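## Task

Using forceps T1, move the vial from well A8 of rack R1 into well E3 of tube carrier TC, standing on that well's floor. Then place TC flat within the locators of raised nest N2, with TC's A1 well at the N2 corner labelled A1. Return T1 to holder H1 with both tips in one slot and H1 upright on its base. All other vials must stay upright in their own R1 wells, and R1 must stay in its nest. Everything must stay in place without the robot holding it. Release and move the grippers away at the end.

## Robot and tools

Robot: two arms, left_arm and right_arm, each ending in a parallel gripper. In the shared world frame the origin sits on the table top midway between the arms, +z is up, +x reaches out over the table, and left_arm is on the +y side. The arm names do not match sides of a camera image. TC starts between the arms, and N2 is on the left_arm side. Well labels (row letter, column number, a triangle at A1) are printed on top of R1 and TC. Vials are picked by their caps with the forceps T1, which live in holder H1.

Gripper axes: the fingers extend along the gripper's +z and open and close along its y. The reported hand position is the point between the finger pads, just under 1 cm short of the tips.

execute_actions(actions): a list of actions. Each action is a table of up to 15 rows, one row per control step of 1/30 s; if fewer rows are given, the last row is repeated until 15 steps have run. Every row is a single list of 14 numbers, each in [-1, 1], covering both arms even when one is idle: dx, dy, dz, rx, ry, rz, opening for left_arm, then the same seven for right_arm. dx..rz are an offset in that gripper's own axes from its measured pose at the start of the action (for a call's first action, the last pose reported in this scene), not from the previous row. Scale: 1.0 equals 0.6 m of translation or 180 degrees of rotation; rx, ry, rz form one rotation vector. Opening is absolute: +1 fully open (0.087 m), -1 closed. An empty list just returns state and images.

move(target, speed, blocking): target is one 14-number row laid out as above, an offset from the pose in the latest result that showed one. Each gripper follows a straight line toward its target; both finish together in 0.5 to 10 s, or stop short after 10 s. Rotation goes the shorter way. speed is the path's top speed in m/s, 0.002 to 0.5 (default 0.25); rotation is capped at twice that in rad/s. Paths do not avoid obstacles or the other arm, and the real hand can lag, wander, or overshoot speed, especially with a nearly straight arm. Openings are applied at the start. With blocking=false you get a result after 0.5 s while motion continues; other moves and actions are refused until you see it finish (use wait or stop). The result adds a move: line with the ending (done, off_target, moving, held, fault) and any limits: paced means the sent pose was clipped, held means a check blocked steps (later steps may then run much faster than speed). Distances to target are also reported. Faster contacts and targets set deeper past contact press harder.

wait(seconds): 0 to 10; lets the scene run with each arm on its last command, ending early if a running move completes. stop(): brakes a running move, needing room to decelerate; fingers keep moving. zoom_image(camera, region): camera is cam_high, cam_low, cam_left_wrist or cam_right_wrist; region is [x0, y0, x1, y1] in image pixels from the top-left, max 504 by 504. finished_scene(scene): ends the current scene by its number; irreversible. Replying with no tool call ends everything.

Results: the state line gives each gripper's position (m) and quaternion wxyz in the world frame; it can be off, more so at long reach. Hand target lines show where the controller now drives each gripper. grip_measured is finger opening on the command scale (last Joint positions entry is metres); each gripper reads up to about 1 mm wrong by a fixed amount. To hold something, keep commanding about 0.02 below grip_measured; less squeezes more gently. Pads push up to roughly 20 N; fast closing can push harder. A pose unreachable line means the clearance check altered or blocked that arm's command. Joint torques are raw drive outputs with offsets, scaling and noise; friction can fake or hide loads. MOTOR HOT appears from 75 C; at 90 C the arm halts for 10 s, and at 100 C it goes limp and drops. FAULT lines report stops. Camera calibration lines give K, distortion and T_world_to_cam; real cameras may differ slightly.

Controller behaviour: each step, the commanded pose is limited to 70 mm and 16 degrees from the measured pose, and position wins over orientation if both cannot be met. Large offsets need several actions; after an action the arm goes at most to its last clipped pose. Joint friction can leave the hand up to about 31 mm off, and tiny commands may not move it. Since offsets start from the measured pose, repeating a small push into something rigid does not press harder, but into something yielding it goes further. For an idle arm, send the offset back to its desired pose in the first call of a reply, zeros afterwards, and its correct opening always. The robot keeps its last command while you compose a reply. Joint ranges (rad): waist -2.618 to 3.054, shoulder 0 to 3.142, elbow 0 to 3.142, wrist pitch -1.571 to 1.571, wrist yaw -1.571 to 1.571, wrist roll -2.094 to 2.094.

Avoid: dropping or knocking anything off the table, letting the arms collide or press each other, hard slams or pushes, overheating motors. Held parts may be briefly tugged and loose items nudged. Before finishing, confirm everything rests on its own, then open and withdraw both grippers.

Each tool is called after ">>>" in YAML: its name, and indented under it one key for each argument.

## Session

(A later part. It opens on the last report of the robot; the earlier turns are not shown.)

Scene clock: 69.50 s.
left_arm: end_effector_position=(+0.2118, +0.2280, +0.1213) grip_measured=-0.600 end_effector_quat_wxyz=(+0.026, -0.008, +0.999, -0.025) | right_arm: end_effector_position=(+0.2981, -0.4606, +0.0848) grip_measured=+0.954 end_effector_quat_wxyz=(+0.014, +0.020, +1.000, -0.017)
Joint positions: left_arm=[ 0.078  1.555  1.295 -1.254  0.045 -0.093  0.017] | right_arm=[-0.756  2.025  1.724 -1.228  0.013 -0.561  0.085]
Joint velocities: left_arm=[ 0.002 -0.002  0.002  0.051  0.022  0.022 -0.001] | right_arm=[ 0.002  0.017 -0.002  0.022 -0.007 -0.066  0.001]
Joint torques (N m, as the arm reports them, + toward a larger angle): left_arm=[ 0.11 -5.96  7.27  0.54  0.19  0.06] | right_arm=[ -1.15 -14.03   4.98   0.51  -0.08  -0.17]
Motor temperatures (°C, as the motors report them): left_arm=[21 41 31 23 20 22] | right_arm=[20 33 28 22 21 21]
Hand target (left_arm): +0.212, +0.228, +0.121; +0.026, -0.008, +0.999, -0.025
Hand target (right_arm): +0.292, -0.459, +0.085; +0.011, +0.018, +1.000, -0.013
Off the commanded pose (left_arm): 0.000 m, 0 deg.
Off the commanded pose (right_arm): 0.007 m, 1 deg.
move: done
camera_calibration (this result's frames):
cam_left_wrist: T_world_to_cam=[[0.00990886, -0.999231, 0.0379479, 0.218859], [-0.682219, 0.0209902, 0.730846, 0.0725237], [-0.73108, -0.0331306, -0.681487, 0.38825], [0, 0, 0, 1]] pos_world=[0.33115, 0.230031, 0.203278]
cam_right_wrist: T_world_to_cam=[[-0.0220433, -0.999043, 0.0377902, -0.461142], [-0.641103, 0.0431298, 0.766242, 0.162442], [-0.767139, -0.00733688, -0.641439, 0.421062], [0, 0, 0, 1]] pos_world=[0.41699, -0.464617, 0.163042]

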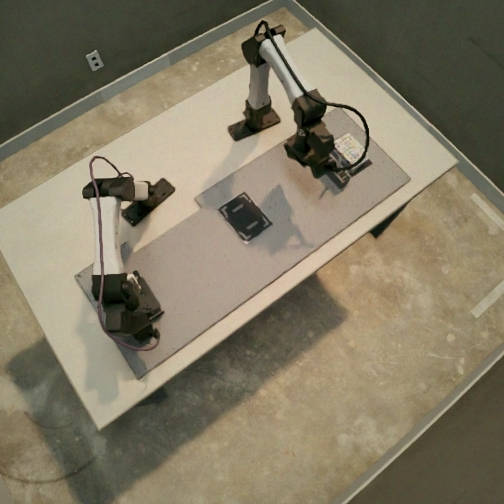

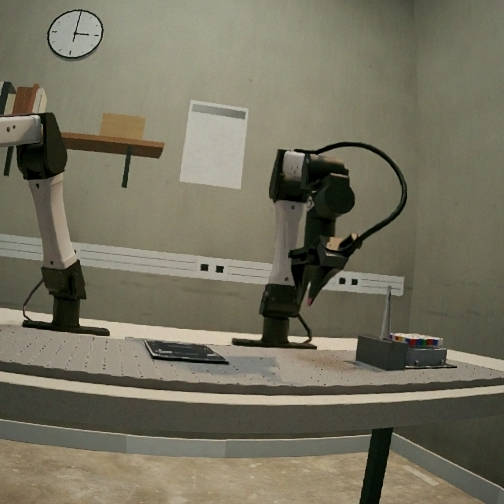

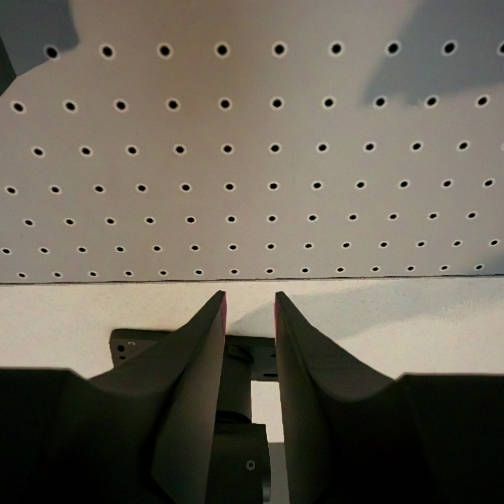

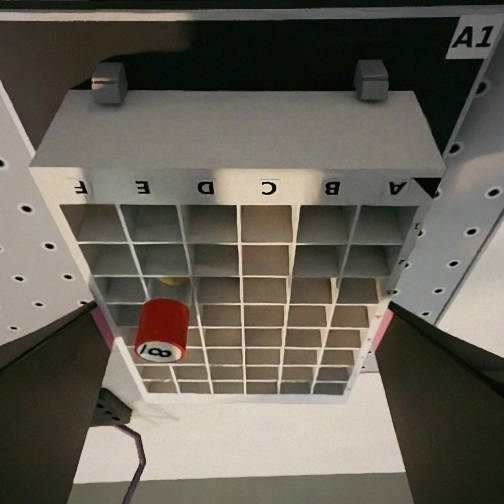

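Inside the pegs. Finish down.

>>> move:
  target: [0,0,0,0,0,0,-0.6,0.004,0,0.022,0,0,0,0.9]
  speed: 0.02

>>> move:
  target: [0,0,0,0,0,0,-0.6,0,0,0,0,0,0,1]

>>> move:
  target: [0,0,0,0,0,0,-0.6,0,0,-0.15,0,0,0,1]
  speed: 0.08

Scene clock: 70.80 s.
left_arm: end_effector_position=(+0.2118, +0.2280, +0.1213) grip_measured=-0.600 end_effector_quat_wxyz=(+0.026, -0.008, +0.999, -0.025) | right_arm: end_effector_position=(+0.2981, -0.4605, +0.0827) grip_measured=+0.954 end_effector_quat_wxyz=(+0.016, +0.020, +0.999, -0.018)
Joint positions: left_arm=[ 0.078  1.555  1.295 -1.254  0.045 -0.093  0.017] | right_arm=[-0.756  2.019  1.706 -1.211  0.013 -0.561  0.085]
Joint velocities: left_arm=[ 0.007 -0.002  0.012  0.007  0.007  0.022 -0.   ] | right_arm=[-0.012 -0.012  0.007  0.007  0.037 -0.007 -0.   ]
Joint torques (N m, as the arm reports them, + toward a larger angle): left_arm=[ 0.1  -5.97  7.23  0.56  0.16  0.04] | right_arm=[ -0.89 -11.83   3.59   0.84  -0.04  -0.1 ]
Motor temperatures (°C, as the motors report them): left_arm=[21 41 31 23 20 22] | right_arm=[20 33 28 22 21 21]
Hand target (left_arm): +0.212, +0.228, +0.121; +0.026, -0.008, +0.999, -0.025
Hand target (right_arm): +0.296, -0.461, +0.072; +0.013, +0.020, +1.000, -0.016
Off the commanded pose (left_arm): 0.000 m, 0 deg.
Off the commanded pose (right_arm): 0.011 m, 0 deg.
move: off_target (right_arm)
camera_calibration (this result's frames):
cam_left_wrist: T_world_to_cam=[[0.00990886, -0.999231, 0.0379479, 0.218859], [-0.682219, 0.0209902, 0.730846, 0.0725237], [-0.73108, -0.0331306, -0.681487, 0.38825], [0, 0, 0, 1]] pos_world=[0.33115, 0.230031, 0.203278]
cam_right_wrist: T_world_to_cam=[[-0.0218645, -0.998919, 0.0410291, -0.461234], [-0.645363, 0.0454454, 0.762523, 0.16667], [-0.763563, -0.00980645, -0.645659, 0.417825], [0, 0, 0, 1]] pos_world=[0.416514, -0.464212, 0.161606]

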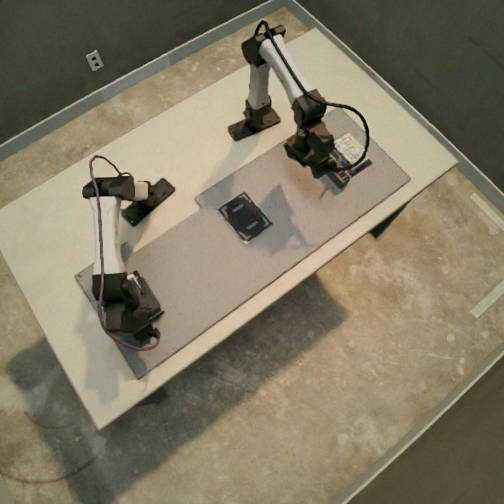

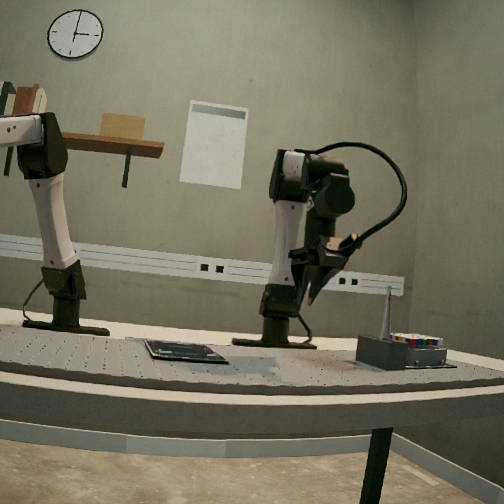

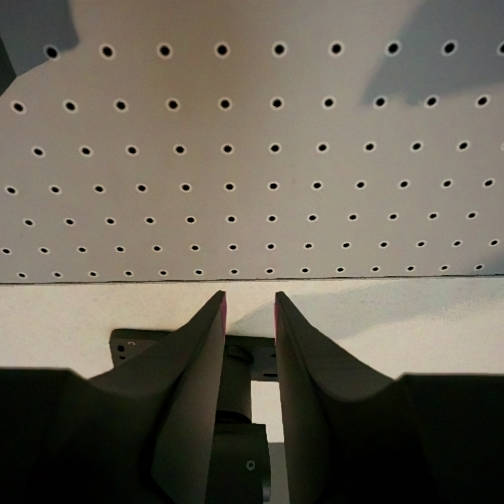

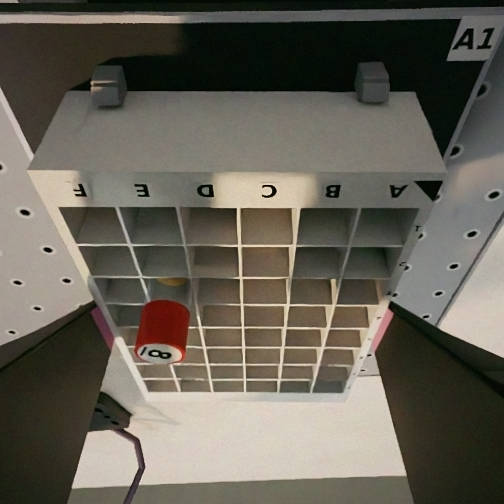

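Scene clock: 71.30 s.
left_arm: end_effector_position=(+0.2118, +0.2280, +0.1213) grip_measured=-0.600 end_effector_quat_wxyz=(+0.026, -0.008, +0.999, -0.025) | right_arm: end_effector_position=(+0.2980, -0.4606, +0.0828) grip_measured=+1.000 end_effector_quat_wxyz=(+0.016, +0.020, +0.999, -0.019)
Joint positions: left_arm=[ 0.078  1.555  1.295 -1.254  0.045 -0.093  0.017] | right_arm=[-0.756  2.018  1.706 -1.211  0.013 -0.561  0.087]
Joint velocities: left_arm=[ 0.007  0.002 -0.007 -0.051  0.007  0.037 -0.001] | right_arm=[ 0.007 -0.007  0.002  0.022  0.007  0.007  0.   ]
Joint torques (N m, as the arm reports them, + toward a larger angle): left_arm=[ 0.02 -5.97  7.21  0.55  0.19  0.04] | right_arm=[ -0.59 -12.33   6.76   0.54  -0.08  -0.07]
Motor temperatures (°C, as the motors report them): left_arm=[21 41 31 23 20 22] | right_arm=[20 33 28 22 21 21]
Hand target (left_arm): +0.212, +0.228, +0.121; +0.026, -0.008, +0.999, -0.025
Hand target (right_arm): +0.298, -0.461, +0.083; +0.016, +0.020, +0.999, -0.018
Off the commanded pose (left_arm): 0.000 m, 0 deg.
Off the commanded pose (right_arm): 0.000 m, 0 deg.
move: done
camera_calibration (this result's frames):
cam_left_wrist: T_world_to_cam=[[0.00990886, -0.999231, 0.0379479, 0.218859], [-0.682219, 0.0209902, 0.730846, 0.0725237], [-0.73108, -0.0331306, -0.681487, 0.38825], [0, 0, 0, 1]] pos_world=[0.33115, 0.230031, 0.203278]
cam_right_wrist: T_world_to_cam=[[-0.0218868, -0.998896, 0.0415564, -0.461329], [-0.645438, 0.0458612, 0.762435, 0.166769], [-0.763499, -0.0101348, -0.645729, 0.417728], [0, 0, 0, 1]] pos_world=[0.416477, -0.464234, 0.16176]

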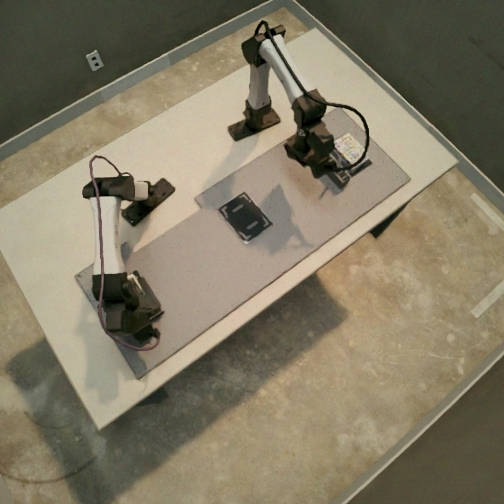

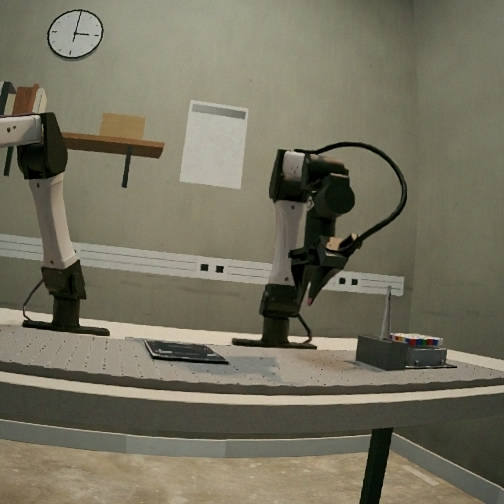

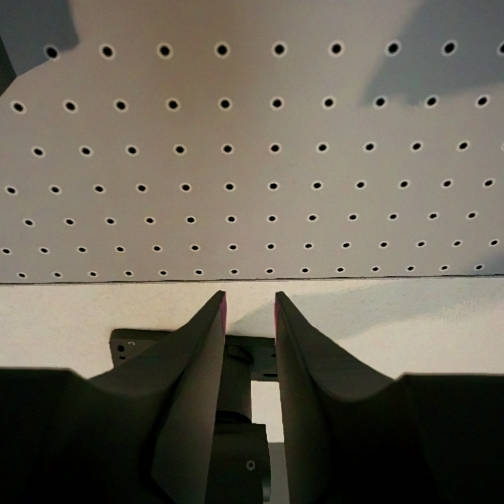

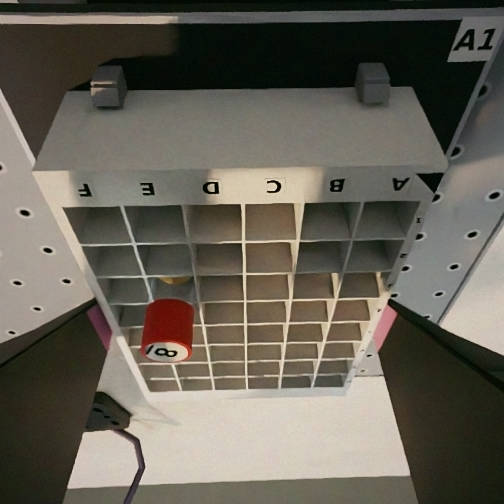

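Scene clock: 72.93 s.
left_arm: end_effector_position=(+0.2118, +0.2280, +0.1213) grip_measured=-0.600 end_effector_quat_wxyz=(+0.026, -0.008, +0.999, -0.025) | right_arm: end_effector_position=(+0.2960, -0.4592, +0.1742) grip_measured=+1.000 end_effector_quat_wxyz=(+0.030, +0.020, +0.999, -0.027)
Joint positions: left_arm=[ 0.078  1.555  1.295 -1.254  0.045 -0.093  0.017] | right_arm=[-0.756  2.018  2.076 -1.549  0.013 -0.561  0.087]
Joint velocities: left_arm=[-0.002  0.007  0.017 -0.007 -0.007 -0.007 -0.   ] | right_arm=[-0.002 -0.012 -0.002 -0.007 -0.051 -0.051  0.   ]
Joint torques (N m, as the arm reports them, + toward a larger angle): left_arm=[ 0.1  -5.91  7.1   0.54  0.19  0.05] | right_arm=[  0.   -10.83   7.79   0.49  -0.06  -0.01]
Motor temperatures (°C, as the motors report them): left_arm=[21 41 31 23 20 22] | right_arm=[20 34 28 22 21 21]
Hand target (left_arm): +0.212, +0.228, +0.121; +0.026, -0.008, +0.999, -0.025
Hand target (right_arm): +0.296, -0.457, +0.173; +0.021, +0.020, +0.999, -0.022
Off the commanded pose (left_arm): 0.000 m, 0 deg.
Off the commanded pose (right_arm): 0.003 m, 2 deg.
joint sent to its limit (right arm) — the command would take joint 4 (wrist pitch) past its lower limit, so that joint was sent only as far as its limit.
move: done
camera_calibration (this result's frames):
cam_left_wrist: T_world_to_cam=[[0.00990886, -0.999231, 0.0379479, 0.218859], [-0.682219, 0.0209902, 0.730846, 0.0725237], [-0.73108, -0.0331306, -0.681487, 0.38825], [0, 0, 0, 1]] pos_world=[0.33115, 0.230031, 0.203278]
cam_right_wrist: T_world_to_cam=[[-0.0231978, -0.997997, 0.0588468, -0.46598], [-0.665113, 0.0593524, 0.74438, 0.110849], [-0.746382, -0.0218718, -0.665158, 0.468135], [0, 0, 0, 1]] pos_world=[0.412325, -0.461387, 0.256292]

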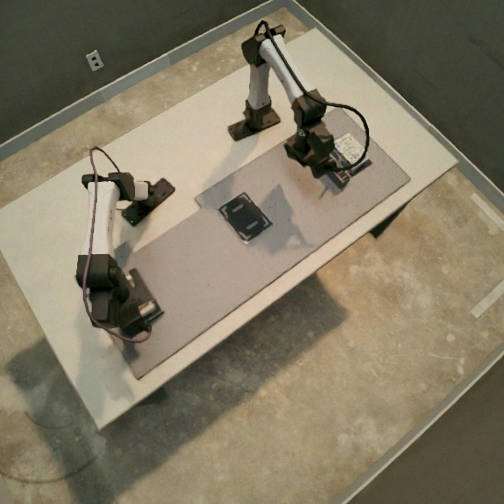

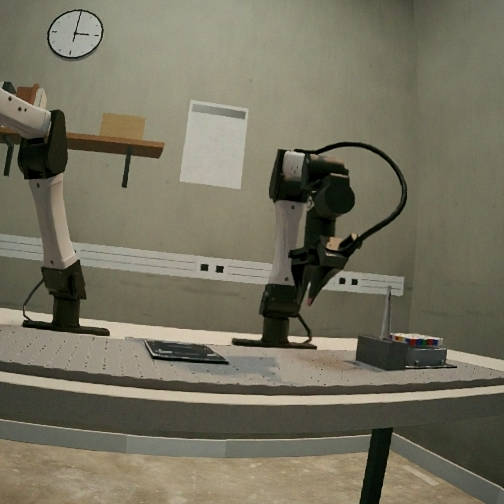

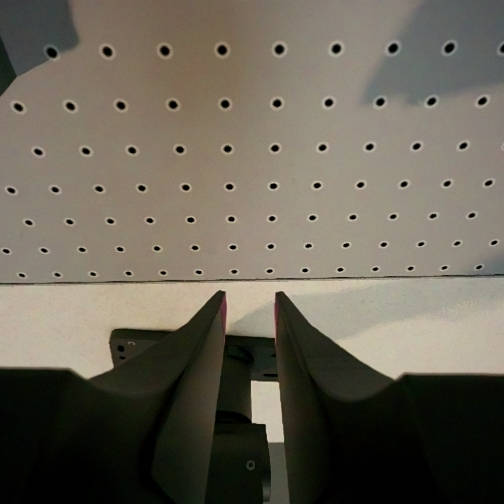

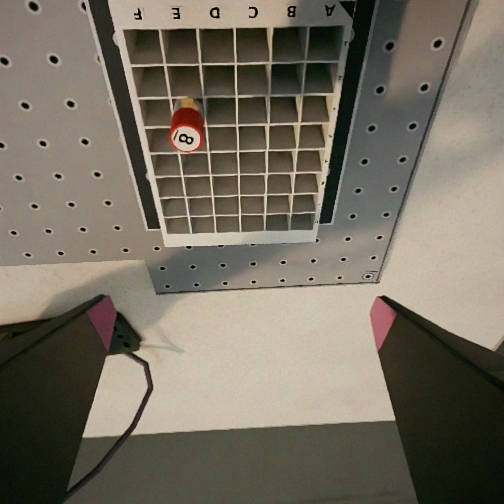

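>>> finished_scene:
  scene: 2

The scene is finished: the task was done.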